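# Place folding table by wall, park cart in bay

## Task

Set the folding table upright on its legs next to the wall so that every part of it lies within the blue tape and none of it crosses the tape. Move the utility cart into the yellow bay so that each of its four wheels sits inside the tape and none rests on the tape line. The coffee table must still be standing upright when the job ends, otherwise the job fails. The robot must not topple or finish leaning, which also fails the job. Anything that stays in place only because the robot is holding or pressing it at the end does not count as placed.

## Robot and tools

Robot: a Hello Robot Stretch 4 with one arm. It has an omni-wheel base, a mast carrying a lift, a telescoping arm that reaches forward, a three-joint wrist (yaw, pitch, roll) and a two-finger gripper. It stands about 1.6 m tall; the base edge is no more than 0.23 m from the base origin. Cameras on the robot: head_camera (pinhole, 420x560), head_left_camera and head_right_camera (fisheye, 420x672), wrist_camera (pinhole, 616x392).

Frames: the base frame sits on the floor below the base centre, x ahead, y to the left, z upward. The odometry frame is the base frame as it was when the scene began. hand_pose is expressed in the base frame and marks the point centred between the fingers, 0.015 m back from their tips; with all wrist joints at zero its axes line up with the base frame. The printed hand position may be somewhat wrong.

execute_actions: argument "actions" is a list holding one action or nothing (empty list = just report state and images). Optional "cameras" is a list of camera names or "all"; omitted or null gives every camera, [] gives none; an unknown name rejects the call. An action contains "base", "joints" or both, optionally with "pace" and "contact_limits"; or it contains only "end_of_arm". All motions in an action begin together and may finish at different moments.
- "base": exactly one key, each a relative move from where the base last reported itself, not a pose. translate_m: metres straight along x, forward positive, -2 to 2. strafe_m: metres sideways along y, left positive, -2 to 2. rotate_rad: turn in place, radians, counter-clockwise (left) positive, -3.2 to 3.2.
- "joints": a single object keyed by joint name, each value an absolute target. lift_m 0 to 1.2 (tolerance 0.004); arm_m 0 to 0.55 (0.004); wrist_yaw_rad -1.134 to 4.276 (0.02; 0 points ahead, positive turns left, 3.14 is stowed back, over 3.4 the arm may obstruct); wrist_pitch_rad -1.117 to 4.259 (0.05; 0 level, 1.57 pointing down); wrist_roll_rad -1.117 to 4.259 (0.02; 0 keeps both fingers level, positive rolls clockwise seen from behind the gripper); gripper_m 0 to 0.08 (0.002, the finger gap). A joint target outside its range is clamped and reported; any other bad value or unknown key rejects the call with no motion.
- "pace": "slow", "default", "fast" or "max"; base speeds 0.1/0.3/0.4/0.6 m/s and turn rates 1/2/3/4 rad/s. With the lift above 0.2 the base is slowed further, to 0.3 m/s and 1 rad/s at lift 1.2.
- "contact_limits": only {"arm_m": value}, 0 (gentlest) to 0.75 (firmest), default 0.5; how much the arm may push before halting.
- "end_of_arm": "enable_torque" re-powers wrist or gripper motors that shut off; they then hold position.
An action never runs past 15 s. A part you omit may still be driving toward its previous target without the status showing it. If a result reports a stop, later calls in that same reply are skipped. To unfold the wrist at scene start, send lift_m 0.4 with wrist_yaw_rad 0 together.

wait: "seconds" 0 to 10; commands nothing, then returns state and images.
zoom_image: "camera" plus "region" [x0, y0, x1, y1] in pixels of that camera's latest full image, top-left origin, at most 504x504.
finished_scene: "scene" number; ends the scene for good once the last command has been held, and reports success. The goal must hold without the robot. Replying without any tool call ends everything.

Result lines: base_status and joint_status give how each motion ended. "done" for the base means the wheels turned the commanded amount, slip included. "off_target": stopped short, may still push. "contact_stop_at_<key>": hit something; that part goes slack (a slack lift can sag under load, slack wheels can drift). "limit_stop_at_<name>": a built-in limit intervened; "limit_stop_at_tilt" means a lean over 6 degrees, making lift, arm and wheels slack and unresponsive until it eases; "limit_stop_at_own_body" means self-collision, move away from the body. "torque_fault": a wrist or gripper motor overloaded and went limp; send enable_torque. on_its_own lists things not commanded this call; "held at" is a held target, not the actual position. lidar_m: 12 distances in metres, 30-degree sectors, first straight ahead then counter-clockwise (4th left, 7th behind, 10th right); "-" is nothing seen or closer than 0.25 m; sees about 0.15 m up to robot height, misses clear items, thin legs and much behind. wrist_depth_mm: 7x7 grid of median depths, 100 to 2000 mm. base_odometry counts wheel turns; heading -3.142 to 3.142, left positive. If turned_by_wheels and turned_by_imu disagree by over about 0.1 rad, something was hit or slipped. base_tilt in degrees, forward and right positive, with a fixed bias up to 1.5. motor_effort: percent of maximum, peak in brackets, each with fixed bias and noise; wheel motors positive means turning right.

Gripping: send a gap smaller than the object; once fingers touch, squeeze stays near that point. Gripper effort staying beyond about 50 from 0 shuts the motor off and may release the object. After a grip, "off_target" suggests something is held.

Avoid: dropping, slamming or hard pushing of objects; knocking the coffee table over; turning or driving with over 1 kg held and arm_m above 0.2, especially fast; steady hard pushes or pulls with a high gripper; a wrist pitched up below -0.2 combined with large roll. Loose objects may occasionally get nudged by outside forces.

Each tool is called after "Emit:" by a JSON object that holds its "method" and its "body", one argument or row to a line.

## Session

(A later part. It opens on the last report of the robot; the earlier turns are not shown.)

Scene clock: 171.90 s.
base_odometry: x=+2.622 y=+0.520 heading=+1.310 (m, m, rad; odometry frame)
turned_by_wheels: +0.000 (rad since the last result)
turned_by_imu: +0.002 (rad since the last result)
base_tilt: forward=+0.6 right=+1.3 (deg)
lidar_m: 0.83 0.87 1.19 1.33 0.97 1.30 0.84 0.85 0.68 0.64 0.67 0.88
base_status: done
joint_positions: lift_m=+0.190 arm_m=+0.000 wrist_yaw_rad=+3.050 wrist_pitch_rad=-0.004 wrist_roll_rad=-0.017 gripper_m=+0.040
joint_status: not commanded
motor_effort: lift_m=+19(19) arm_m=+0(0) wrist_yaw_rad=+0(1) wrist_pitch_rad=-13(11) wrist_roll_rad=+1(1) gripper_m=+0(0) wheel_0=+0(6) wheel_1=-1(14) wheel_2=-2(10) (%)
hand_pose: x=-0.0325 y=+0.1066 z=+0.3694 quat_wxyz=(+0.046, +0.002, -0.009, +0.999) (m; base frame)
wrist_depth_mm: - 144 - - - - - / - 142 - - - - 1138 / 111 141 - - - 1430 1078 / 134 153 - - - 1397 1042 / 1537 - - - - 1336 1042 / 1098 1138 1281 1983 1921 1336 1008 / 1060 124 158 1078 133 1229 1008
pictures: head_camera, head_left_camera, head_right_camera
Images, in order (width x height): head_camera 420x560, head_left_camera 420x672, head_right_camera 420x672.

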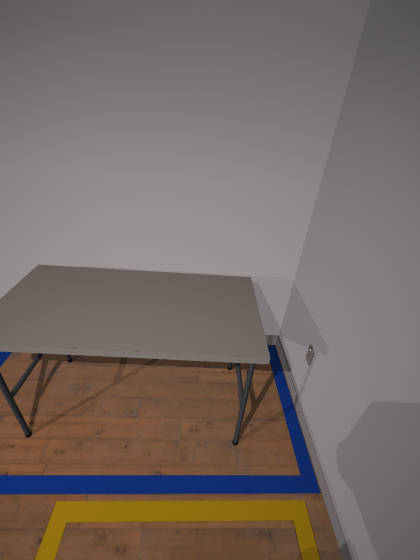

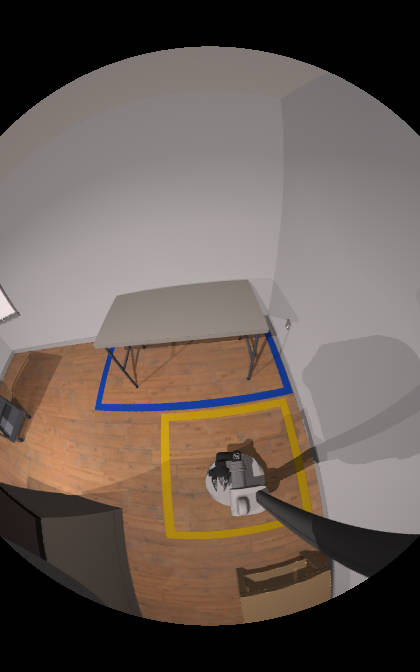

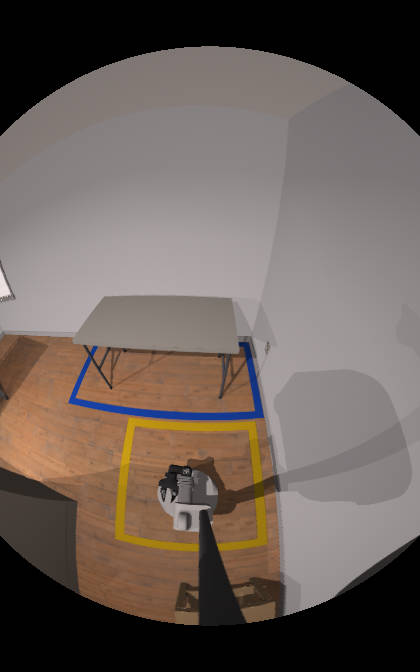

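Emit:
{"method": "execute_actions", "body": {
  "actions": [
    {"base":{"strafe_m":0.75}}
  ],
  "cameras": ["head_camera","head_left_camera"]
}}

Scene clock: 183.27 s.
base_odometry: x=+1.897 y=+0.714 heading=+1.310 (m, m, rad; odometry frame)
turned_by_wheels: +0.000 (rad since the last result)
turned_by_imu: -0.002 (rad since the last result)
base_tilt: forward=+0.7 right=+1.3 (deg)
lidar_m: 0.80 1.64 2.21 1.77 0.46 0.35 0.64 1.12 1.23 1.40 1.21 0.84
base_status: done
joint_positions: lift_m=+0.190 arm_m=+0.000 wrist_yaw_rad=+3.050 wrist_pitch_rad=-0.004 wrist_roll_rad=-0.017 gripper_m=+0.040
joint_status: not commanded
motor_effort: lift_m=+19(19) arm_m=+0(0) wrist_yaw_rad=+0(0) wrist_pitch_rad=-13(9) wrist_roll_rad=+1(0) gripper_m=+0(0) wheel_0=+2(9) wheel_1=-1(6) wheel_2=+0(1) (%)
hand_pose: x=-0.0325 y=+0.1065 z=+0.3694 quat_wxyz=(+0.046, +0.002, -0.009, +0.999) (m; base frame)
wrist_depth_mm: - 144 - 831 488 512 525 / - 143 - 741 484 500 525 / 111 142 - 676 477 500 521 / 134 153 - 621 473 492 512 / - - - 574 466 488 512 / 1499 1708 1756 530 462 484 500 / 1060 124 158 492 133 480 500
pictures: head_camera, head_left_camera
Images, in order (width x height): head_camera 420x560, head_left_camera 420x672.

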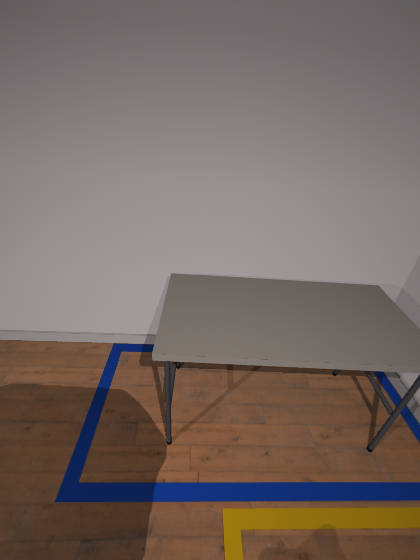

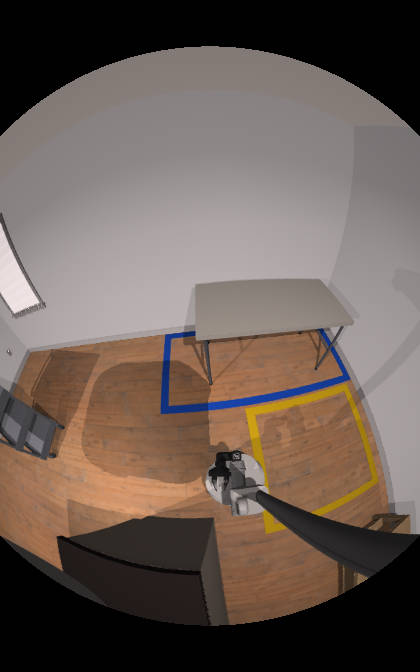

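Emit:
{"method": "execute_actions", "body": {
  "actions": [
    {"base":{"strafe_m":1.4},"pace":"fast"}
  ],
  "cameras": []
}}

Emit:
{"method": "execute_actions", "body": {
  "actions": [
    {"base":{"translate_m":-0.6},"pace":"fast"}
  ],
  "cameras": []
}}

Emit:
{"method": "execute_actions", "body": {
  "actions": [
    {"base":{"strafe_m":1.3},"pace":"fast"}
  ],
  "cameras": ["head_camera","head_left_camera","head_right_camera"]
}}

Scene clock: 201.53 s.
base_odometry: x=+0.545 y=+1.075 heading=+1.310 (m, m, rad; odometry frame)
turned_by_wheels: +0.000 (rad since the last result)
turned_by_imu: -0.002 (rad since the last result)
base_tilt: forward=+0.7 right=+1.3 (deg)
lidar_m: 1.53 0.48 0.37 0.36 1.94 2.31 2.16 0.89 0.73 1.24 1.48 1.61
base_status: done
joint_positions: lift_m=+0.190 arm_m=+0.000 wrist_yaw_rad=+3.050 wrist_pitch_rad=-0.004 wrist_roll_rad=-0.017 gripper_m=+0.040
joint_status: not commanded
motor_effort: lift_m=+19(19) arm_m=+0(0) wrist_yaw_rad=-1(1) wrist_pitch_rad=-11(9) wrist_roll_rad=+0(1) gripper_m=+0(0) wheel_0=+3(9) wheel_1=-1(13) wheel_2=+0(2) (%)
hand_pose: x=-0.0325 y=+0.1065 z=+0.3694 quat_wxyz=(+0.046, +0.002, -0.009, +0.999) (m; base frame)
wrist_depth_mm: - 144 - - - - - / - 142 - - - - - / 111 141 - - - - - / 134 153 - - - - - / 1464 - - - - - - / 1464 1661 1863 1983 - - - / 1042 124 158 1078 133 1397 1430
pictures: none
No camera images: the call's "cameras" was empty. Leave "cameras" out to get every camera's image.

Scene clock: 204.40 s.
base_odometry: x=+0.390 y=+0.495 heading=+1.310 (m, m, rad; odometry frame)
turned_by_wheels: +0.000 (rad since the last result)
turned_by_imu: +0.001 (rad since the last result)
base_tilt: forward=+0.7 right=+1.4 (deg)
lidar_m: 2.12 0.63 0.73 1.87 1.94 1.67 1.56 0.94 0.67 0.62 0.64 1.91
base_status: done
joint_positions: lift_m=+0.190 arm_m=+0.000 wrist_yaw_rad=+3.050 wrist_pitch_rad=-0.004 wrist_roll_rad=-0.017 gripper_m=+0.040
joint_status: not commanded
motor_effort: lift_m=+19(19) arm_m=+0(0) wrist_yaw_rad=-1(0) wrist_pitch_rad=-11(10) wrist_roll_rad=+2(0) gripper_m=+0(0) wheel_0=+1(9) wheel_1=+0(8) wheel_2=-2(11) (%)
hand_pose: x=-0.0325 y=+0.1065 z=+0.3694 quat_wxyz=(+0.046, +0.002, -0.009, +0.999) (m; base frame)
wrist_depth_mm: - 144 1756 1808 1921 - - / - 142 1756 1808 1863 1921 - / 111 141 1708 1808 1921 1983 - / 134 153 1756 1808 1863 1921 - / 1499 1618 1756 1756 1808 1983 1983 / 1464 1576 1661 1756 1808 1921 1983 / 1060 124 158 1078 133 1366 1430
pictures: none
No camera images: the call's "cameras" was empty. Leave "cameras" out to get every camera's image.

Scene clock: 208.87 s.
base_odometry: x=-0.866 y=+0.831 heading=+1.310 (m, m, rad; odometry frame)
turned_by_wheels: +0.000 (rad since the last result)
turned_by_imu: -0.001 (rad since the last result)
base_tilt: forward=+0.7 right=+1.3 (deg)
lidar_m: 2.05 0.84 0.58 0.56 0.59 0.79 1.59 1.65 2.03 1.90 0.77 0.62
base_status: done
joint_positions: lift_m=+0.190 arm_m=+0.000 wrist_yaw_rad=+3.050 wrist_pitch_rad=-0.004 wrist_roll_rad=-0.017 gripper_m=+0.040
joint_status: not commanded
motor_effort: lift_m=+19(19) arm_m=+0(0) wrist_yaw_rad=-1(0) wrist_pitch_rad=-8(11) wrist_roll_rad=+0(1) gripper_m=+0(0) wheel_0=+1(10) wheel_1=+0(9) wheel_2=-1(1) (%)
hand_pose: x=-0.0325 y=+0.1065 z=+0.3694 quat_wxyz=(+0.046, +0.002, -0.009, +0.999) (m; base frame)
wrist_depth_mm: - 144 1808 1921 1464 866 640 / - 143 1808 1863 1397 854 627 / 111 141 1863 1921 1366 831 621 / 134 153 1808 1921 1308 820 615 / 1618 1708 1756 1863 1255 788 597 / 1537 1661 1708 1863 1205 768 585 / 1060 124 158 1078 133 741 574
pictures: head_camera, head_left_camera, head_right_camera
Images, in order (width x height): head_camera 420x560, head_left_camera 420x672, head_right_camera 420x672.

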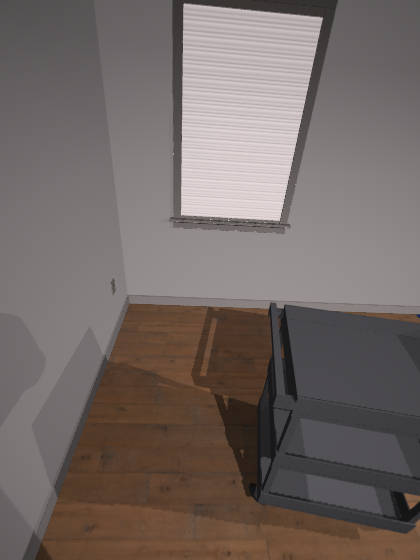

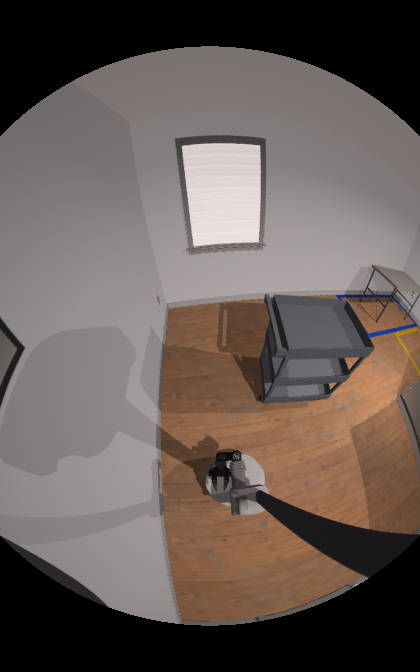

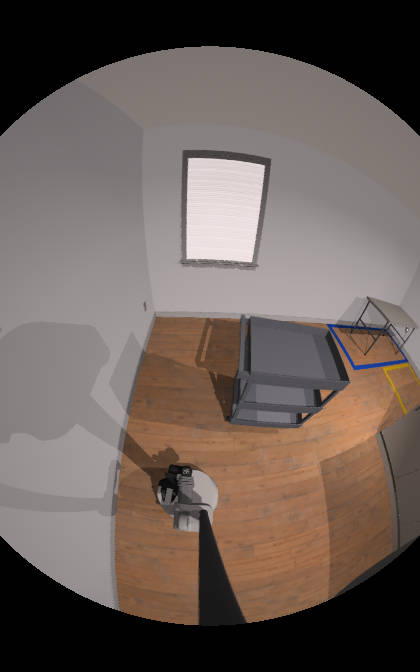

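Emit:
{"method": "execute_actions", "body": {
  "actions": [
    {"base":{"strafe_m":0.17}}
  ],
  "cameras": []
}}

Emit:
{"method": "execute_actions", "body": {
  "actions": [
    {"base":{"translate_m":0.95}}
  ],
  "cameras": []
}}

Emit:
{"method": "execute_actions", "body": {
  "actions": [
    {"base":{"rotate_rad":-1.571}}
  ],
  "cameras": ["head_camera","head_left_camera","head_right_camera"]
}}

Scene clock: 217.80 s.
base_odometry: x=-1.031 y=+0.875 heading=+1.310 (m, m, rad; odometry frame)
turned_by_wheels: +0.000 (rad since the last result)
turned_by_imu: -0.001 (rad since the last result)
base_tilt: forward=+0.7 right=+1.3 (deg)
lidar_m: 1.91 0.59 0.41 0.39 0.40 0.56 1.41 1.61 2.22 2.07 0.79 0.71
base_status: done
joint_positions: lift_m=+0.190 arm_m=+0.000 wrist_yaw_rad=+3.050 wrist_pitch_rad=-0.004 wrist_roll_rad=-0.017 gripper_m=+0.040
joint_status: not commanded
motor_effort: lift_m=+19(19) arm_m=+0(0) wrist_yaw_rad=+0(1) wrist_pitch_rad=-9(10) wrist_roll_rad=+1(1) gripper_m=+0(0) wheel_0=+1(7) wheel_1=+0(11) wheel_2=+0(1) (%)
hand_pose: x=-0.0325 y=+0.1065 z=+0.3694 quat_wxyz=(+0.046, +0.002, -0.009, +0.999) (m; base frame)
wrist_depth_mm: - 144 1863 1983 960 574 430 / - 143 1756 1863 917 559 415 / 111 141 1756 1808 891 549 410 / 134 153 1808 1863 854 535 402 / 1661 1756 1756 1808 809 525 397 / 1537 1661 1756 1537 798 512 397 / 1042 124 158 1060 133 484 389
pictures: none
No camera images: the call's "cameras" was empty. Leave "cameras" out to get every camera's image.

Scene clock: 222.43 s.
base_odometry: x=-0.786 y=+1.793 heading=+1.310 (m, m, rad; odometry frame)
turned_by_wheels: +0.000 (rad since the last result)
turned_by_imu: -0.004 (rad since the last result)
base_tilt: forward=+0.7 right=+1.4 (deg)
lidar_m: 1.09 0.66 0.46 0.42 0.44 0.57 1.57 2.64 0.44 0.43 1.70 1.15
base_status: done
joint_positions: lift_m=+0.190 arm_m=+0.000 wrist_yaw_rad=+3.050 wrist_pitch_rad=-0.004 wrist_roll_rad=-0.017 gripper_m=+0.040
joint_status: not commanded
motor_effort: lift_m=+19(19) arm_m=+0(0) wrist_yaw_rad=-1(0) wrist_pitch_rad=-9(9) wrist_roll_rad=+1(1) gripper_m=+0(0) wheel_0=+1(7) wheel_1=-1(5) wheel_2=+0(11) (%)
hand_pose: x=-0.0325 y=+0.1065 z=+0.3694 quat_wxyz=(+0.046, +0.002, -0.009, +0.999) (m; base frame)
wrist_depth_mm: - 144 - - 1042 634 469 / - 143 - - 1008 627 462 / 111 141 - - 991 609 455 / 134 153 - - 960 597 449 / - - - - 917 585 442 / 1537 1661 1863 1661 891 569 433 / 1042 124 157 1098 133 544 433
pictures: none
No camera images: the call's "cameras" was empty. Leave "cameras" out to get every camera's image.

Scene clock: 224.50 s.
base_odometry: x=-0.786 y=+1.793 heading=-0.261 (m, m, rad; odometry frame)
turned_by_wheels: -1.571 (rad since the last result)
turned_by_imu: -1.591 (rad since the last result)
base_tilt: forward=+0.7 right=+1.3 (deg)
lidar_m: 0.42 1.69 1.18 1.10 0.66 0.46 0.44 0.43 0.59 1.45 2.64 0.45
base_status: done
joint_positions: lift_m=+0.190 arm_m=+0.000 wrist_yaw_rad=+3.050 wrist_pitch_rad=-0.004 wrist_roll_rad=-0.017 gripper_m=+0.040
joint_status: not commanded
motor_effort: lift_m=+19(19) arm_m=+0(0) wrist_yaw_rad=-1(1) wrist_pitch_rad=-8(11) wrist_roll_rad=+0(1) gripper_m=+0(0) wheel_0=+1(7) wheel_1=+0(10) wheel_2=-1(7) (%)
hand_pose: x=-0.0325 y=+0.1065 z=+0.3694 quat_wxyz=(+0.046, +0.002, -0.009, +0.999) (m; base frame)
wrist_depth_mm: - 144 585 615 647 676 707 / - 143 580 609 634 676 691 / 111 141 580 603 634 668 699 / 134 153 569 597 627 654 691 / 521 539 569 591 621 654 683 / 517 539 559 585 615 647 676 / 512 124 158 574 132 640 676
pictures: head_camera, head_left_camera, head_right_camera
Images, in order (width x height): head_camera 420x560, head_left_camera 420x672, head_right_camera 420x672.

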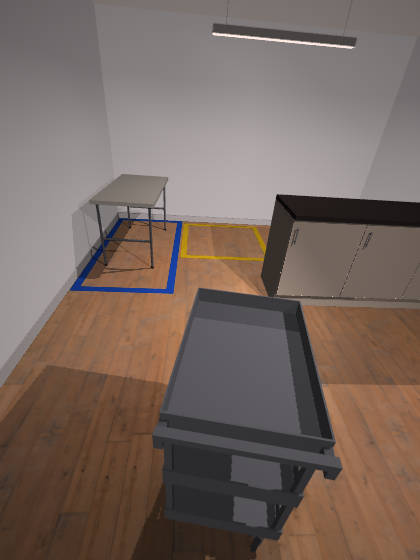

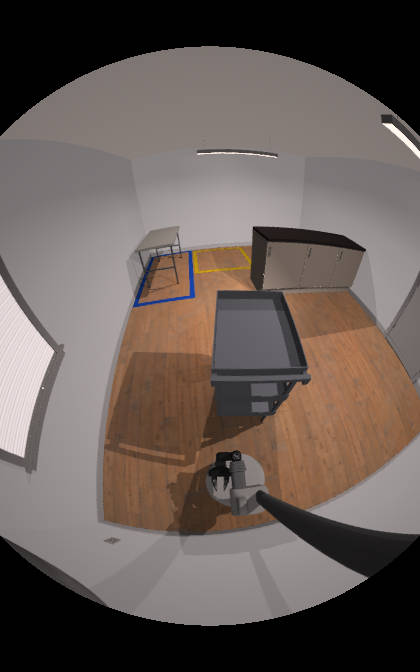

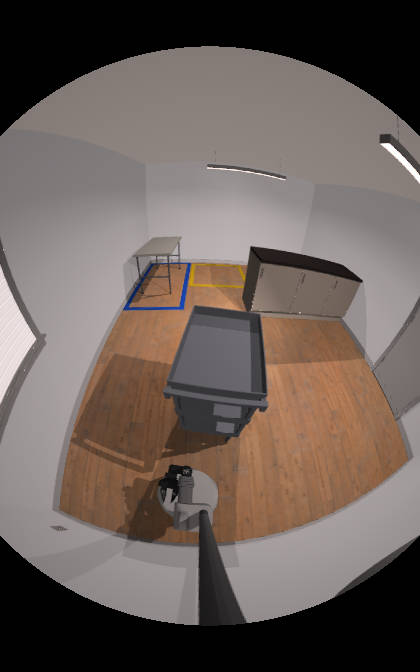

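Emit:
{"method": "execute_actions", "body": {
  "actions": [
    {"base":{"strafe_m":-0.17}}
  ],
  "cameras": []
}}

Emit:
{"method": "execute_actions", "body": {
  "actions": [
    {"base":{"translate_m":0.5},"pace":"slow"}
  ],
  "cameras": ["head_camera","head_left_camera"]
}}

Scene clock: 232.10 s.
base_odometry: x=-0.830 y=+1.628 heading=-0.261 (m, m, rad; odometry frame)
turned_by_wheels: +0.000 (rad since the last result)
turned_by_imu: -0.001 (rad since the last result)
base_tilt: forward=+0.7 right=+1.4 (deg)
lidar_m: 0.40 0.43 1.35 1.27 0.65 0.45 0.43 0.43 0.58 1.42 2.45 0.41
base_status: done
joint_positions: lift_m=+0.190 arm_m=+0.000 wrist_yaw_rad=+3.050 wrist_pitch_rad=-0.004 wrist_roll_rad=-0.017 gripper_m=+0.040
joint_status: not commanded
motor_effort: lift_m=+19(19) arm_m=+0(0) wrist_yaw_rad=-1(0) wrist_pitch_rad=-10(11) wrist_roll_rad=+1(0) gripper_m=+0(1) wheel_0=+0(10) wheel_1=+0(11) wheel_2=-1(3) (%)
hand_pose: x=-0.0325 y=+0.1065 z=+0.3694 quat_wxyz=(+0.046, +0.002, -0.009, +0.999) (m; base frame)
wrist_depth_mm: - 144 574 603 640 668 707 / - 143 574 591 627 661 691 / 111 141 564 597 627 654 691 / 134 153 564 591 609 654 676 / 512 530 559 585 615 640 676 / 508 530 554 585 603 634 668 / 500 124 158 559 133 627 661
pictures: none
No camera images: the call's "cameras" was empty. Leave "cameras" out to get every camera's image.

Scene clock: 238.37 s.
base_odometry: x=-0.347 y=+1.499 heading=-0.261 (m, m, rad; odometry frame)
turned_by_wheels: +0.000 (rad since the last result)
turned_by_imu: -0.003 (rad since the last result)
base_tilt: forward=+0.7 right=+1.4 (deg)
lidar_m: 0.25 0.25 0.25 1.31 1.38 1.00 0.92 0.95 1.24 2.36 0.25 0.25
base_status: done
joint_positions: lift_m=+0.190 arm_m=+0.000 wrist_yaw_rad=+3.050 wrist_pitch_rad=-0.004 wrist_roll_rad=-0.017 gripper_m=+0.040
joint_status: not commanded
motor_effort: lift_m=+19(19) arm_m=+0(0) wrist_yaw_rad=-1(0) wrist_pitch_rad=-9(9) wrist_roll_rad=+1(1) gripper_m=+0(0) wheel_0=+3(6) wheel_1=+1(3) wheel_2=-2(13) (%)
hand_pose: x=-0.0325 y=+0.1065 z=+0.3694 quat_wxyz=(+0.046, +0.002, -0.009, +0.999) (m; base frame)
wrist_depth_mm: - 144 1098 1138 1205 1255 1336 / - 142 1078 1118 1229 1255 1336 / 111 142 1078 1138 1182 1255 1281 / 134 153 1078 1118 1160 1229 1281 / 960 1025 1078 1098 1182 1205 1281 / 960 1008 1042 1078 1160 1205 1255 / 946 124 157 1060 133 1182 1255
pictures: head_camera, head_left_camera
Images, in order (width x height): head_camera 420x560, head_left_camera 420x672.

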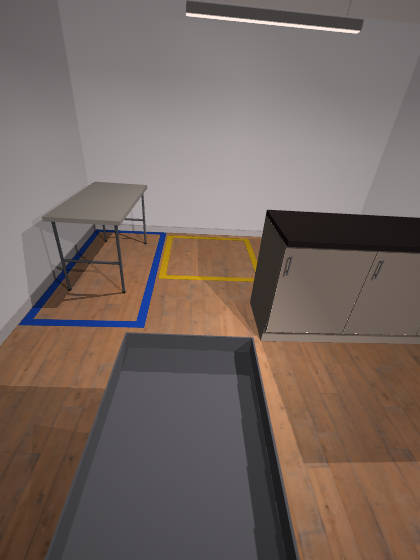

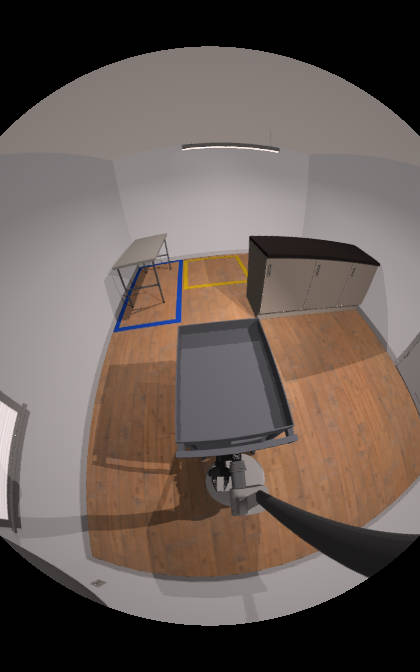

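Emit:
{"method": "execute_actions", "body": {
  "actions": [
    {"base":{"strafe_m":0.05}}
  ],
  "cameras": []
}}

Emit:
{"method": "execute_actions", "body": {
  "actions": [
    {"base":{"translate_m":0.6},"pace":"slow"}
  ],
  "cameras": ["head_camera","head_left_camera"]
}}

Scene clock: 249.37 s.
base_odometry: x=-0.334 y=+1.548 heading=-0.261 (m, m, rad; odometry frame)
turned_by_wheels: +0.000 (rad since the last result)
turned_by_imu: -0.001 (rad since the last result)
base_tilt: forward=+0.7 right=+1.3 (deg)
lidar_m: 0.25 0.25 0.26 1.25 1.30 0.98 0.94 0.94 1.23 2.38 0.25 0.25
base_status: done
joint_positions: lift_m=+0.190 arm_m=+0.000 wrist_yaw_rad=+3.050 wrist_pitch_rad=-0.004 wrist_roll_rad=-0.017 gripper_m=+0.040
joint_status: not commanded
motor_effort: lift_m=+19(19) arm_m=+0(0) wrist_yaw_rad=+0(0) wrist_pitch_rad=-11(11) wrist_roll_rad=+1(0) gripper_m=+0(0) wheel_0=+0(9) wheel_1=+1(11) wheel_2=-1(3) (%)
hand_pose: x=-0.0325 y=+0.1065 z=+0.3694 quat_wxyz=(+0.046, +0.002, -0.009, +0.999) (m; base frame)
wrist_depth_mm: - 144 1098 1160 1182 1281 1308 / - 143 1078 1138 1182 1255 1336 / 111 141 1078 1138 1160 1255 1308 / 134 153 1078 1118 1205 1229 1281 / 976 1008 1042 1098 1160 1205 1281 / 976 1008 1042 1098 1138 1205 1255 / 946 124 157 1042 133 1182 1255
pictures: none
No camera images: the call's "cameras" was empty. Leave "cameras" out to get every camera's image.

Scene clock: 256.63 s.
base_odometry: x=+0.245 y=+1.393 heading=-0.261 (m, m, rad; odometry frame)
turned_by_wheels: +0.000 (rad since the last result)
turned_by_imu: -0.003 (rad since the last result)
base_tilt: forward=+0.7 right=+1.3 (deg)
lidar_m: 0.25 0.56 1.41 1.31 1.35 1.64 1.51 1.57 2.06 2.35 0.34 0.25
base_status: done
joint_positions: lift_m=+0.190 arm_m=+0.000 wrist_yaw_rad=+3.050 wrist_pitch_rad=-0.005 wrist_roll_rad=-0.017 gripper_m=+0.040
joint_status: not commanded
motor_effort: lift_m=+19(19) arm_m=+0(0) wrist_yaw_rad=-1(10) wrist_pitch_rad=-9(9) wrist_roll_rad=+1(0) gripper_m=+0(0) wheel_0=+6(7) wheel_1=+7(11) wheel_2=-9(12) (%)
hand_pose: x=-0.0326 y=+0.1065 z=+0.3694 quat_wxyz=(+0.046, +0.002, -0.009, +0.999) (m; base frame)
wrist_depth_mm: - 144 1708 1863 1863 1983 1576 / - 143 1708 1756 1921 1983 1576 / 111 141 1708 1756 1921 1983 1499 / 134 153 1708 1756 1863 1983 1499 / 1499 1618 1661 1756 1863 1921 1464 / 1499 1537 1618 1708 1756 1863 1464 / 1078 124 157 1098 133 1366 1336
pictures: head_camera, head_left_camera
Images, in order (width x height): head_camera 420x560, head_left_camera 420x672.

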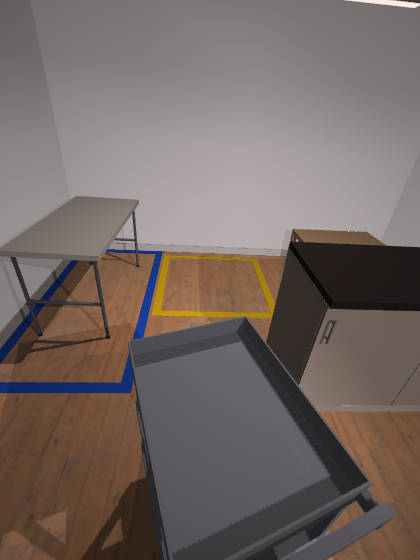

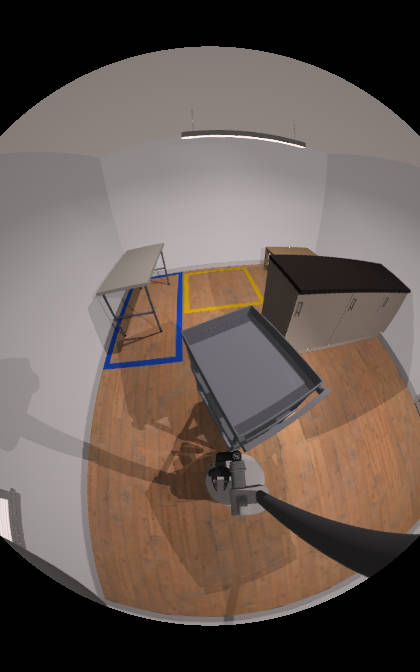

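Emit:
{"method": "execute_actions", "body": {
  "actions": [
    {"base":{"strafe_m":-0.72}}
  ],
  "cameras": []
}}

Emit:
{"method": "execute_actions", "body": {
  "actions": [
    {"base":{"translate_m":0.45}}
  ],
  "cameras": ["head_left_camera"]
}}

Emit:
{"method": "execute_actions", "body": {
  "actions": [
    {"base":{"strafe_m":0.35},"pace":"slow"}
  ],
  "cameras": ["head_left_camera","head_right_camera"]
}}

Scene clock: 269.40 s.
base_odometry: x=+0.060 y=+0.697 heading=-0.261 (m, m, rad; odometry frame)
turned_by_wheels: +0.000 (rad since the last result)
turned_by_imu: -0.002 (rad since the last result)
base_tilt: forward=+0.7 right=+1.3 (deg)
lidar_m: 0.99 0.43 0.46 0.70 2.06 1.61 1.49 1.54 1.72 1.62 1.54 1.07
base_status: done
joint_positions: lift_m=+0.190 arm_m=+0.000 wrist_yaw_rad=+3.050 wrist_pitch_rad=-0.005 wrist_roll_rad=-0.017 gripper_m=+0.040
joint_status: not commanded
motor_effort: lift_m=+19(19) arm_m=+0(0) wrist_yaw_rad=-2(2) wrist_pitch_rad=-8(9) wrist_roll_rad=+1(1) gripper_m=+0(0) wheel_0=-1(13) wheel_1=+1(8) wheel_2=+0(5) (%)
hand_pose: x=-0.0325 y=+0.1065 z=+0.3694 quat_wxyz=(+0.046, +0.002, -0.009, +0.999) (m; base frame)
wrist_depth_mm: - 144 1661 1756 1863 1921 - / - 143 1661 1756 1808 1983 1983 / 111 141 1661 1708 1808 1921 - / 134 153 1661 1756 1808 1983 - / 1464 1537 1618 1708 1808 1921 1983 / 1464 1499 1618 1661 1708 1808 1921 / 1060 124 157 1060 133 1366 1430
pictures: none
No camera images: the call's "cameras" was empty. Leave "cameras" out to get every camera's image.

Scene clock: 272.40 s.
base_odometry: x=+0.495 y=+0.582 heading=-0.260 (m, m, rad; odometry frame)
turned_by_wheels: +0.000 (rad since the last result)
turned_by_imu: -0.002 (rad since the last result)
base_tilt: forward=+0.7 right=+1.3 (deg)
lidar_m: 0.54 0.58 0.36 0.27 0.27 2.08 1.92 1.98 1.72 1.63 0.88 0.59
base_status: done
joint_positions: lift_m=+0.190 arm_m=+0.000 wrist_yaw_rad=+3.050 wrist_pitch_rad=-0.005 wrist_roll_rad=-0.017 gripper_m=+0.040
joint_status: not commanded
motor_effort: lift_m=+19(19) arm_m=+0(0) wrist_yaw_rad=-1(2) wrist_pitch_rad=-9(11) wrist_roll_rad=+1(0) gripper_m=+0(0) wheel_0=+2(5) wheel_1=+0(6) wheel_2=+1(9) (%)
hand_pose: x=-0.0325 y=+0.1065 z=+0.3694 quat_wxyz=(+0.046, +0.002, -0.009, +0.999) (m; base frame)
wrist_depth_mm: - 144 - - - - - / - 142 - - - - - / 111 141 - - - - - / 134 153 - - - - - / 1863 1983 - - - - - / 1537 1708 1863 - - - - / 1042 124 158 1098 133 1366 1430
pictures: head_left_camera
Images, in order (width x height): head_left_camera 420x672.

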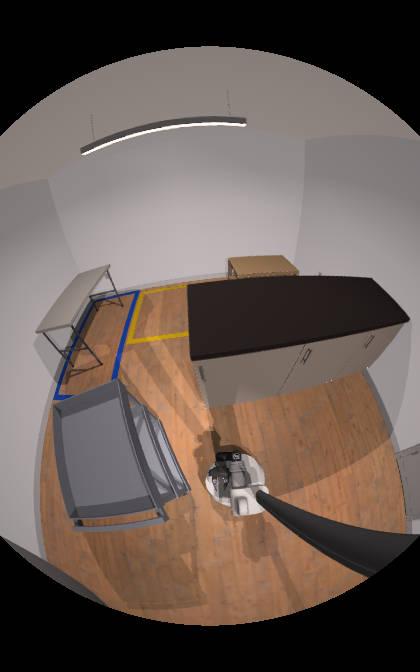

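Scene clock: 277.03 s.
base_odometry: x=+0.585 y=+0.919 heading=-0.261 (m, m, rad; odometry frame)
turned_by_wheels: -0.001 (rad since the last result)
turned_by_imu: -0.002 (rad since the last result)
base_tilt: forward=+0.7 right=+1.3 (deg)
lidar_m: 0.64 0.27 0.25 0.25 0.25 2.13 1.96 2.02 2.09 2.00 0.82 0.57
base_status: done
joint_positions: lift_m=+0.190 arm_m=+0.000 wrist_yaw_rad=+3.050 wrist_pitch_rad=-0.005 wrist_roll_rad=-0.017 gripper_m=+0.040
joint_status: not commanded
motor_effort: lift_m=+19(19) arm_m=+0(0) wrist_yaw_rad=-1(1) wrist_pitch_rad=-13(11) wrist_roll_rad=+1(1) gripper_m=+0(0) wheel_0=-11(13) wheel_1=+2(9) wheel_2=+1(1) (%)
hand_pose: x=-0.0325 y=+0.1065 z=+0.3694 quat_wxyz=(+0.046, +0.002, -0.009, +0.999) (m; base frame)
wrist_depth_mm: - 144 - - - - - / - 142 - - - 211 163 / 111 141 - - - 206 160 / 134 153 - - - - 184 / 1921 1983 - - - - 960 / 1537 1661 1863 - - 202 1756 / 1042 124 158 1078 133 191 1229
pictures: head_left_camera, head_right_camera
Images, in order (width x height): head_left_camera 420x672, head_right_camera 420x672.

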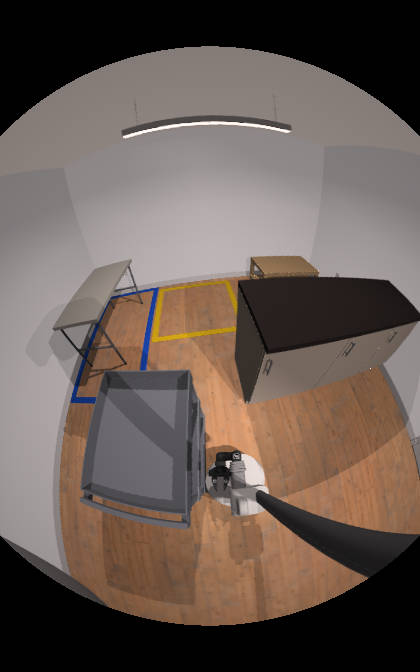

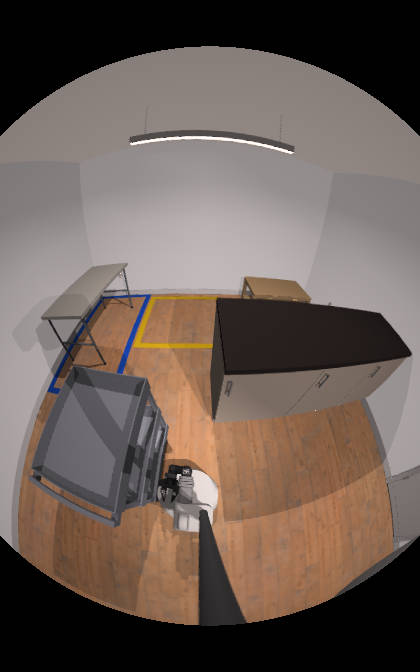

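Emit:
{"method": "execute_actions", "body": {
  "actions": [
    {"base":{"translate_m":-0.8}}
  ],
  "cameras": []
}}

Emit:
{"method": "execute_actions", "body": {
  "actions": [
    {"base":{"strafe_m":0.48},"joints":{"lift_m":0.75,"wrist_yaw_rad":0,"wrist_roll_rad":1.57,"gripper_m":0.08}}
  ]
}}

Scene clock: 288.43 s.
base_odometry: x=-0.188 y=+1.126 heading=-0.261 (m, m, rad; odometry frame)
turned_by_wheels: +0.000 (rad since the last result)
turned_by_imu: +0.001 (rad since the last result)
base_tilt: forward=+0.6 right=+1.3 (deg)
lidar_m: 0.77 0.68 1.77 1.65 1.70 1.25 1.14 1.18 1.55 2.02 2.05 1.43
base_status: done
joint_positions: lift_m=+0.190 arm_m=+0.000 wrist_yaw_rad=+3.050 wrist_pitch_rad=-0.005 wrist_roll_rad=-0.017 gripper_m=+0.040
joint_status: not commanded
motor_effort: lift_m=+19(19) arm_m=+0(0) wrist_yaw_rad=-2(1) wrist_pitch_rad=-10(9) wrist_roll_rad=+1(1) gripper_m=+0(0) wheel_0=+0(12) wheel_1=+1(4) wheel_2=-1(9) (%)
hand_pose: x=-0.0325 y=+0.1065 z=+0.3694 quat_wxyz=(+0.046, +0.002, -0.009, +0.999) (m; base frame)
wrist_depth_mm: - 144 1366 1430 1499 1499 1661 / - 143 1336 1366 1464 1537 1618 / 111 141 1308 1366 1430 1499 1618 / 134 153 1308 1336 1397 1464 1576 / 1182 1255 1308 1336 1430 1499 1537 / 1182 1205 1281 1366 1397 1464 1576 / 1060 124 158 1098 132 1366 1397
pictures: none
No camera images: the call's "cameras" was empty. Leave "cameras" out to get every camera's image.

Scene clock: 291.57 s.
base_odometry: x=-0.064 y=+1.590 heading=-0.261 (m, m, rad; odometry frame)
turned_by_wheels: +0.000 (rad since the last result)
turned_by_imu: -0.001 (rad since the last result)
base_tilt: forward=+0.7 right=+1.3 (deg)
lidar_m: 0.65 1.80 1.26 1.17 1.19 1.27 1.17 1.20 1.56 2.50 1.99 0.67
base_status: done
joint_positions: lift_m=+0.750 arm_m=+0.000 wrist_yaw_rad=+0.000 wrist_pitch_rad=-0.005 wrist_roll_rad=+1.570 gripper_m=+0.080
joint_status: all done
motor_effort: lift_m=+26(28) arm_m=+0(0) wrist_yaw_rad=-2(9) wrist_pitch_rad=-12(9) wrist_roll_rad=+1(3) gripper_m=+1(3) wheel_0=+0(12) wheel_1=-1(8) wheel_2=+0(2) (%)
hand_pose: x=+0.3840 y=-0.0873 z=+0.9289 quat_wxyz=(+0.708, +0.707, -0.001, +0.002) (m; base frame)
wrist_depth_mm: - - - 1229 1255 1281 1366 / - - - 1661 1366 1308 1308 / - - - - 517 1537 1205 / - - - 1138 512 891 627 / - - - 1118 512 866 521 / - - - 1118 1098 854 525 / - 122 - 904 146 741 525
pictures: head_camera, head_left_camera, head_right_camera, wrist_camera
Images, in order (width x height): head_camera 420x560, head_left_camera 420x672, head_right_camera 420x672, wrist_camera 616x392.

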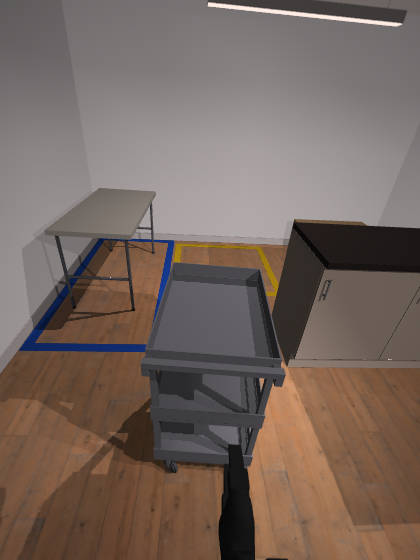

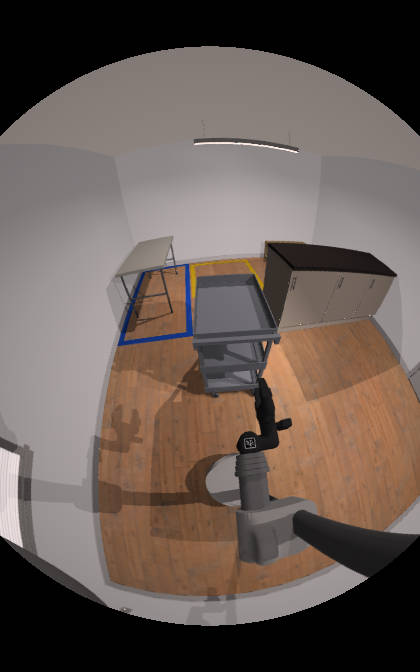

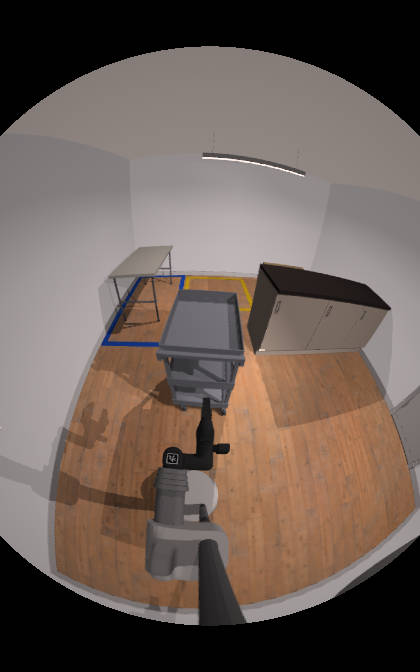

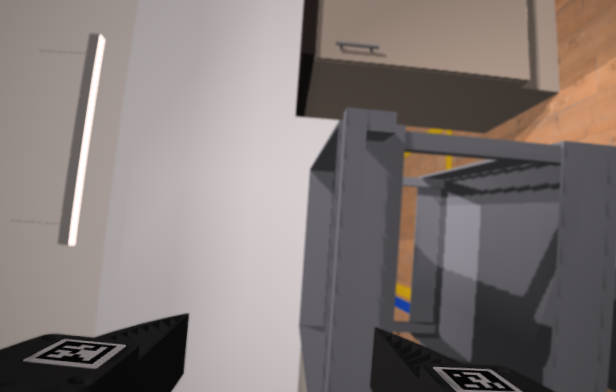

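Emit:
{"method": "execute_actions", "body": {
  "actions": [
    {"joints":{"lift_m":0.3,"wrist_yaw_rad":3.05,"wrist_roll_rad":0,"gripper_m":0.04},"base":{"strafe_m":0.03}}
  ],
  "cameras": []
}}

Emit:
{"method": "execute_actions", "body": {
  "actions": [
    {"joints":{"lift_m":0.19},"base":{"translate_m":0.7},"pace":"slow"}
  ],
  "cameras": ["head_camera","head_left_camera"]
}}

Scene clock: 301.83 s.
base_odometry: x=-0.056 y=+1.619 heading=-0.261 (m, m, rad; odometry frame)
turned_by_wheels: +0.000 (rad since the last result)
turned_by_imu: -0.001 (rad since the last result)
base_tilt: forward=+0.7 right=+1.3 (deg)
lidar_m: 0.65 1.77 1.23 1.10 1.15 1.26 1.18 1.19 1.58 2.52 2.00 0.67
base_status: done
joint_positions: lift_m=+0.300 arm_m=+0.000 wrist_yaw_rad=+3.050 wrist_pitch_rad=-0.005 wrist_roll_rad=+0.001 gripper_m=+0.040
joint_status: all done
motor_effort: lift_m=+18(20) arm_m=+0(0) wrist_yaw_rad=+0(7) wrist_pitch_rad=-9(12) wrist_roll_rad=-1(4) gripper_m=-2(5) wheel_0=+0(7) wheel_1=-1(7) wheel_2=+0(3) (%)
hand_pose: x=-0.0325 y=+0.1066 z=+0.4795 quat_wxyz=(+0.046, +0.002, +0.000, +0.999) (m; base frame)
wrist_depth_mm: 141 144 1366 1464 1499 1661 1397 / 107 142 1366 1430 1537 1576 1336 / 111 141 1366 1430 1499 1576 1308 / 131 151 1336 1397 1499 1537 1281 / 1205 1255 1366 1366 1430 1499 1308 / 1205 1255 1308 1397 1430 1499 1255 / 1160 124 159 1308 133 1464 1255
pictures: none
No camera images: the call's "cameras" was empty. Leave "cameras" out to get every camera's image.

Scene clock: 310.13 s.
base_odometry: x=+0.620 y=+1.438 heading=-0.261 (m, m, rad; odometry frame)
turned_by_wheels: +0.000 (rad since the last result)
turned_by_imu: -0.004 (rad since the last result)
base_tilt: forward=+0.7 right=+1.4 (deg)
lidar_m: 0.25 0.25 0.28 1.19 1.22 1.59 1.89 1.94 2.54 2.51 0.25 0.25
base_status: done
joint_positions: lift_m=+0.190 arm_m=+0.000 wrist_yaw_rad=+3.050 wrist_pitch_rad=-0.005 wrist_roll_rad=+0.001 gripper_m=+0.040
joint_status: all done
motor_effort: lift_m=+18(18) arm_m=+0(0) wrist_yaw_rad=-1(0) wrist_pitch_rad=-8(10) wrist_roll_rad=-1(0) gripper_m=-2(2) wheel_0=+5(7) wheel_1=+1(6) wheel_2=-2(14) (%)
hand_pose: x=-0.0325 y=+0.1065 z=+0.3695 quat_wxyz=(+0.046, +0.002, +0.000, +0.999) (m; base frame)
wrist_depth_mm: 140 144 - - - 1863 1430 / 107 143 - - - 1863 1397 / 111 141 - - - 1808 1336 / 131 151 - - - 1863 1366 / 1808 1921 1983 - - 1808 1336 / 1618 1708 1863 - - 1708 1336 / 1098 124 159 1078 133 1336 1255
pictures: head_camera, head_left_camera
Images, in order (width x height): head_camera 420x560, head_left_camera 420x672.

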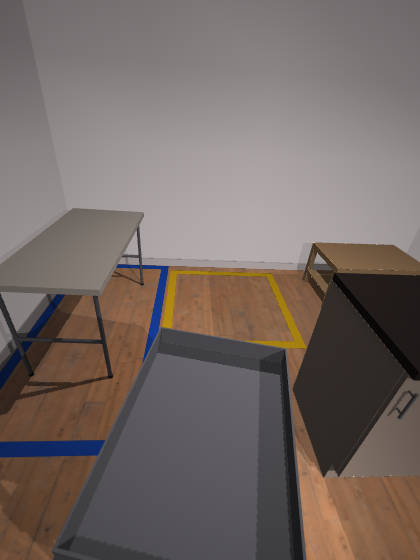

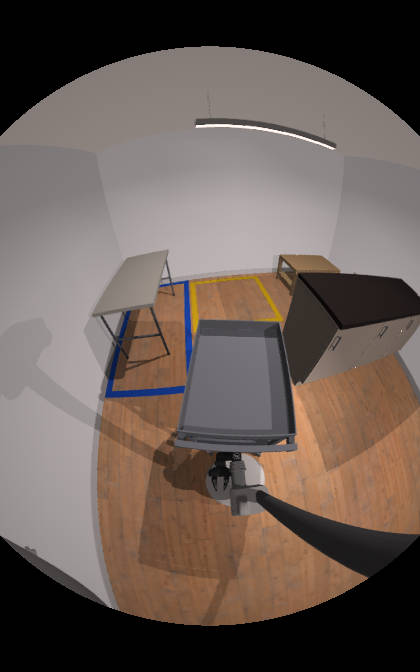

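Emit:
{"method": "execute_actions", "body": {
  "actions": [
    {"base":{"strafe_m":-0.06},"pace":"slow"}
  ],
  "cameras": []
}}

Emit:
{"method": "execute_actions", "body": {
  "actions": [
    {"base":{"translate_m":0.35},"pace":"slow"}
  ],
  "cameras": ["head_camera","head_left_camera"]
}}

Scene clock: 317.03 s.
base_odometry: x=+0.604 y=+1.380 heading=-0.260 (m, m, rad; odometry frame)
turned_by_wheels: +0.000 (rad since the last result)
turned_by_imu: +0.000 (rad since the last result)
base_tilt: forward=+0.7 right=+1.3 (deg)
lidar_m: 0.25 0.25 0.27 1.24 1.30 1.68 1.88 1.92 2.54 2.44 0.92 0.25
base_status: done
joint_positions: lift_m=+0.190 arm_m=+0.000 wrist_yaw_rad=+3.050 wrist_pitch_rad=-0.005 wrist_roll_rad=+0.001 gripper_m=+0.040
joint_status: not commanded
motor_effort: lift_m=+18(18) arm_m=+0(0) wrist_yaw_rad=+0(1) wrist_pitch_rad=-8(11) wrist_roll_rad=-1(1) gripper_m=-2(2) wheel_0=+6(10) wheel_1=-1(1) wheel_2=+0(3) (%)
hand_pose: x=-0.0325 y=+0.1065 z=+0.3695 quat_wxyz=(+0.046, +0.002, +0.000, +0.999) (m; base frame)
wrist_depth_mm: 141 145 - - - - 1499 / 107 143 - - - 1983 1499 / 111 141 - - - 1921 1430 / 131 151 - - - 1863 1430 / 1808 1983 - - - 1863 1397 / 1576 1756 1863 - - 1708 1397 / 1078 124 158 1098 132 1308 1308
pictures: none
No camera images: the call's "cameras" was empty. Leave "cameras" out to get every camera's image.

Scene clock: 321.80 s.
base_odometry: x=+0.942 y=+1.291 heading=-0.260 (m, m, rad; odometry frame)
turned_by_wheels: +0.000 (rad since the last result)
turned_by_imu: -0.001 (rad since the last result)
base_tilt: forward=+0.6 right=+1.3 (deg)
lidar_m: 0.25 0.25 0.29 1.27 1.31 1.73 2.23 2.27 2.55 1.43 0.69 0.84
base_status: done
joint_positions: lift_m=+0.190 arm_m=+0.000 wrist_yaw_rad=+3.050 wrist_pitch_rad=-0.005 wrist_roll_rad=+0.001 gripper_m=+0.040
joint_status: not commanded
motor_effort: lift_m=+18(18) arm_m=+0(0) wrist_yaw_rad=+0(0) wrist_pitch_rad=-11(9) wrist_roll_rad=-1(1) gripper_m=-2(2) wheel_0=+9(14) wheel_1=+3(2) wheel_2=-9(12) (%)
hand_pose: x=-0.0325 y=+0.1065 z=+0.3695 quat_wxyz=(+0.046, +0.002, +0.000, +0.999) (m; base frame)
wrist_depth_mm: 141 144 - - - - 1499 / 107 143 - - - 1983 1499 / 111 142 - - - 1983 1430 / 131 151 - - - 1983 1430 / - - - - - 1921 1430 / 1618 1756 1863 1983 - 1756 1430 / 1078 124 159 1078 133 1308 1308
pictures: head_camera, head_left_camera
Images, in order (width x height): head_camera 420x560, head_left_camera 420x672.

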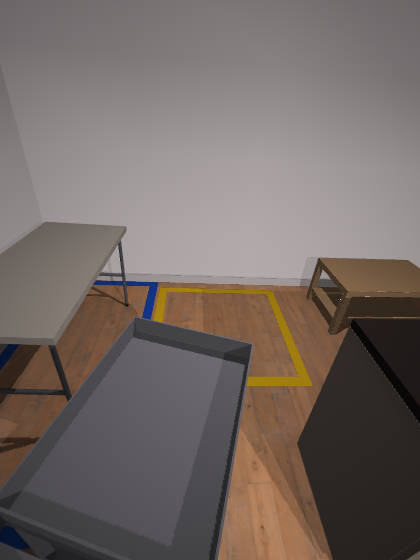

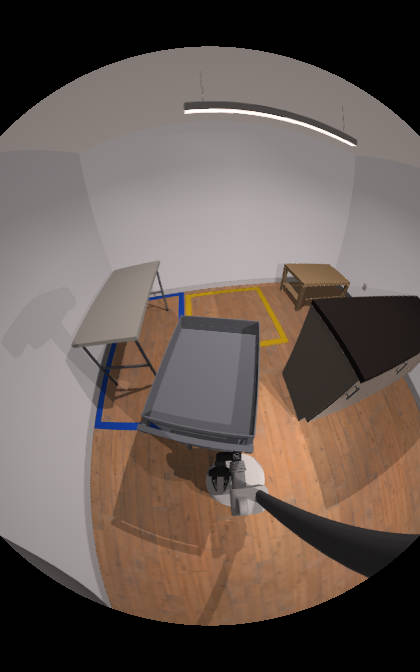

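Emit:
{"method": "execute_actions", "body": {
  "actions": [
    {"base":{"translate_m":-0.2}}
  ],
  "cameras": []
}}

Emit:
{"method": "execute_actions", "body": {
  "actions": [
    {"base":{"strafe_m":0.78}}
  ],
  "cameras": []
}}

Emit:
{"method": "execute_actions", "body": {
  "actions": [
    {"base":{"translate_m":0.5}}
  ],
  "cameras": ["head_left_camera","head_right_camera"]
}}

Scene clock: 337.07 s.
base_odometry: x=+0.749 y=+1.342 heading=-0.260 (m, m, rad; odometry frame)
turned_by_wheels: +0.000 (rad since the last result)
turned_by_imu: +0.000 (rad since the last result)
base_tilt: forward=+0.7 right=+1.3 (deg)
lidar_m: 0.33 0.39 1.34 1.25 1.30 1.70 2.02 2.08 2.54 2.43 0.80 0.87
base_status: done
joint_positions: lift_m=+0.190 arm_m=+0.000 wrist_yaw_rad=+3.050 wrist_pitch_rad=-0.005 wrist_roll_rad=+0.001 gripper_m=+0.040
joint_status: not commanded
motor_effort: lift_m=+18(18) arm_m=+0(0) wrist_yaw_rad=+0(1) wrist_pitch_rad=-9(9) wrist_roll_rad=+0(2) gripper_m=-2(2) wheel_0=-2(7) wheel_1=-1(7) wheel_2=-1(7) (%)
hand_pose: x=-0.0325 y=+0.1065 z=+0.3695 quat_wxyz=(+0.046, +0.002, +0.000, +0.999) (m; base frame)
wrist_depth_mm: 140 144 - - - 1983 1464 / 107 143 - - - - 1464 / 111 142 - - - 1983 1464 / 131 151 - - - 1921 1430 / 1983 - - - - 1863 1397 / 1618 1756 1863 - - 1808 1430 / 1078 124 158 1078 133 1308 1308
pictures: none
No camera images: the call's "cameras" was empty. Leave "cameras" out to get every camera's image.

Scene clock: 341.00 s.
base_odometry: x=+0.950 y=+2.096 heading=-0.261 (m, m, rad; odometry frame)
turned_by_wheels: +0.000 (rad since the last result)
turned_by_imu: -0.001 (rad since the last result)
base_tilt: forward=+0.7 right=+1.3 (deg)
lidar_m: 1.05 0.75 0.51 0.47 0.48 0.65 1.52 2.13 2.78 2.24 0.60 0.57
base_status: done
joint_positions: lift_m=+0.190 arm_m=+0.000 wrist_yaw_rad=+3.050 wrist_pitch_rad=-0.005 wrist_roll_rad=+0.001 gripper_m=+0.040
joint_status: not commanded
motor_effort: lift_m=+19(19) arm_m=+0(0) wrist_yaw_rad=+0(0) wrist_pitch_rad=-9(11) wrist_roll_rad=-1(1) gripper_m=-2(2) wheel_0=+0(11) wheel_1=-1(0) wheel_2=-1(4) (%)
hand_pose: x=-0.0325 y=+0.1065 z=+0.3694 quat_wxyz=(+0.046, +0.002, +0.000, +0.999) (m; base frame)
wrist_depth_mm: 141 144 - - 1078 699 521 / 107 143 - - 1042 699 512 / 110 142 - - 1078 676 508 / 131 151 - - 1060 661 504 / - - - - 1008 647 500 / 1618 1756 1863 1756 960 640 488 / 1098 124 158 1098 133 609 480
pictures: none
No camera images: the call's "cameras" was empty. Leave "cameras" out to get every camera's image.

Scene clock: 344.13 s.
base_odometry: x=+1.433 y=+1.967 heading=-0.260 (m, m, rad; odometry frame)
turned_by_wheels: +0.000 (rad since the last result)
turned_by_imu: -0.002 (rad since the last result)
base_tilt: forward=+0.7 right=+1.3 (deg)
lidar_m: 0.55 0.56 0.54 0.51 0.52 0.70 1.65 2.64 3.36 0.36 0.43 0.59
base_status: done
joint_positions: lift_m=+0.190 arm_m=+0.000 wrist_yaw_rad=+3.050 wrist_pitch_rad=-0.005 wrist_roll_rad=+0.001 gripper_m=+0.040
joint_status: not commanded
motor_effort: lift_m=+19(19) arm_m=+0(0) wrist_yaw_rad=+0(0) wrist_pitch_rad=-11(12) wrist_roll_rad=-1(1) gripper_m=-2(2) wheel_0=+2(7) wheel_1=-1(4) wheel_2=+1(8) (%)
hand_pose: x=-0.0325 y=+0.1065 z=+0.3694 quat_wxyz=(+0.046, +0.002, +0.000, +0.999) (m; base frame)
wrist_depth_mm: 141 144 - - 1205 750 564 / 107 143 - - 1182 741 554 / 110 142 - - 1138 732 554 / 131 150 - - 1098 707 539 / - - - - 1098 699 535 / 1576 1708 1863 1756 1060 699 525 / 1078 124 159 1098 133 661 517
pictures: head_left_camera, head_right_camera
Images, in order (width x height): head_left_camera 420x672, head_right_camera 420x672.

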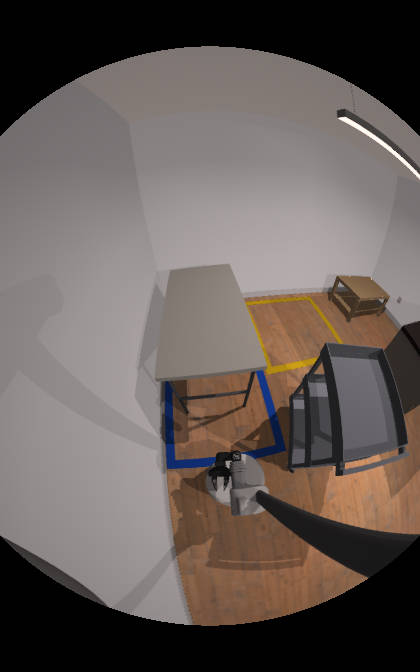

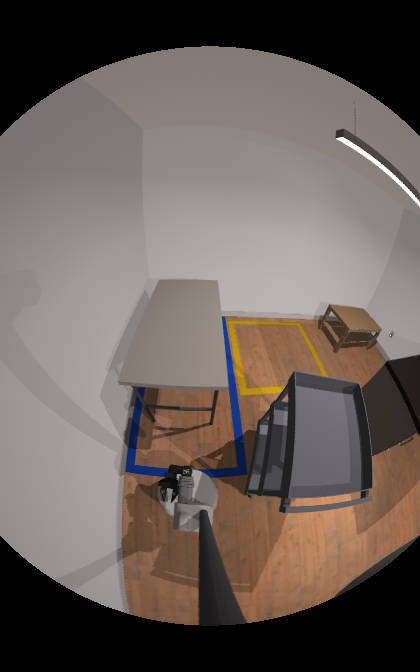

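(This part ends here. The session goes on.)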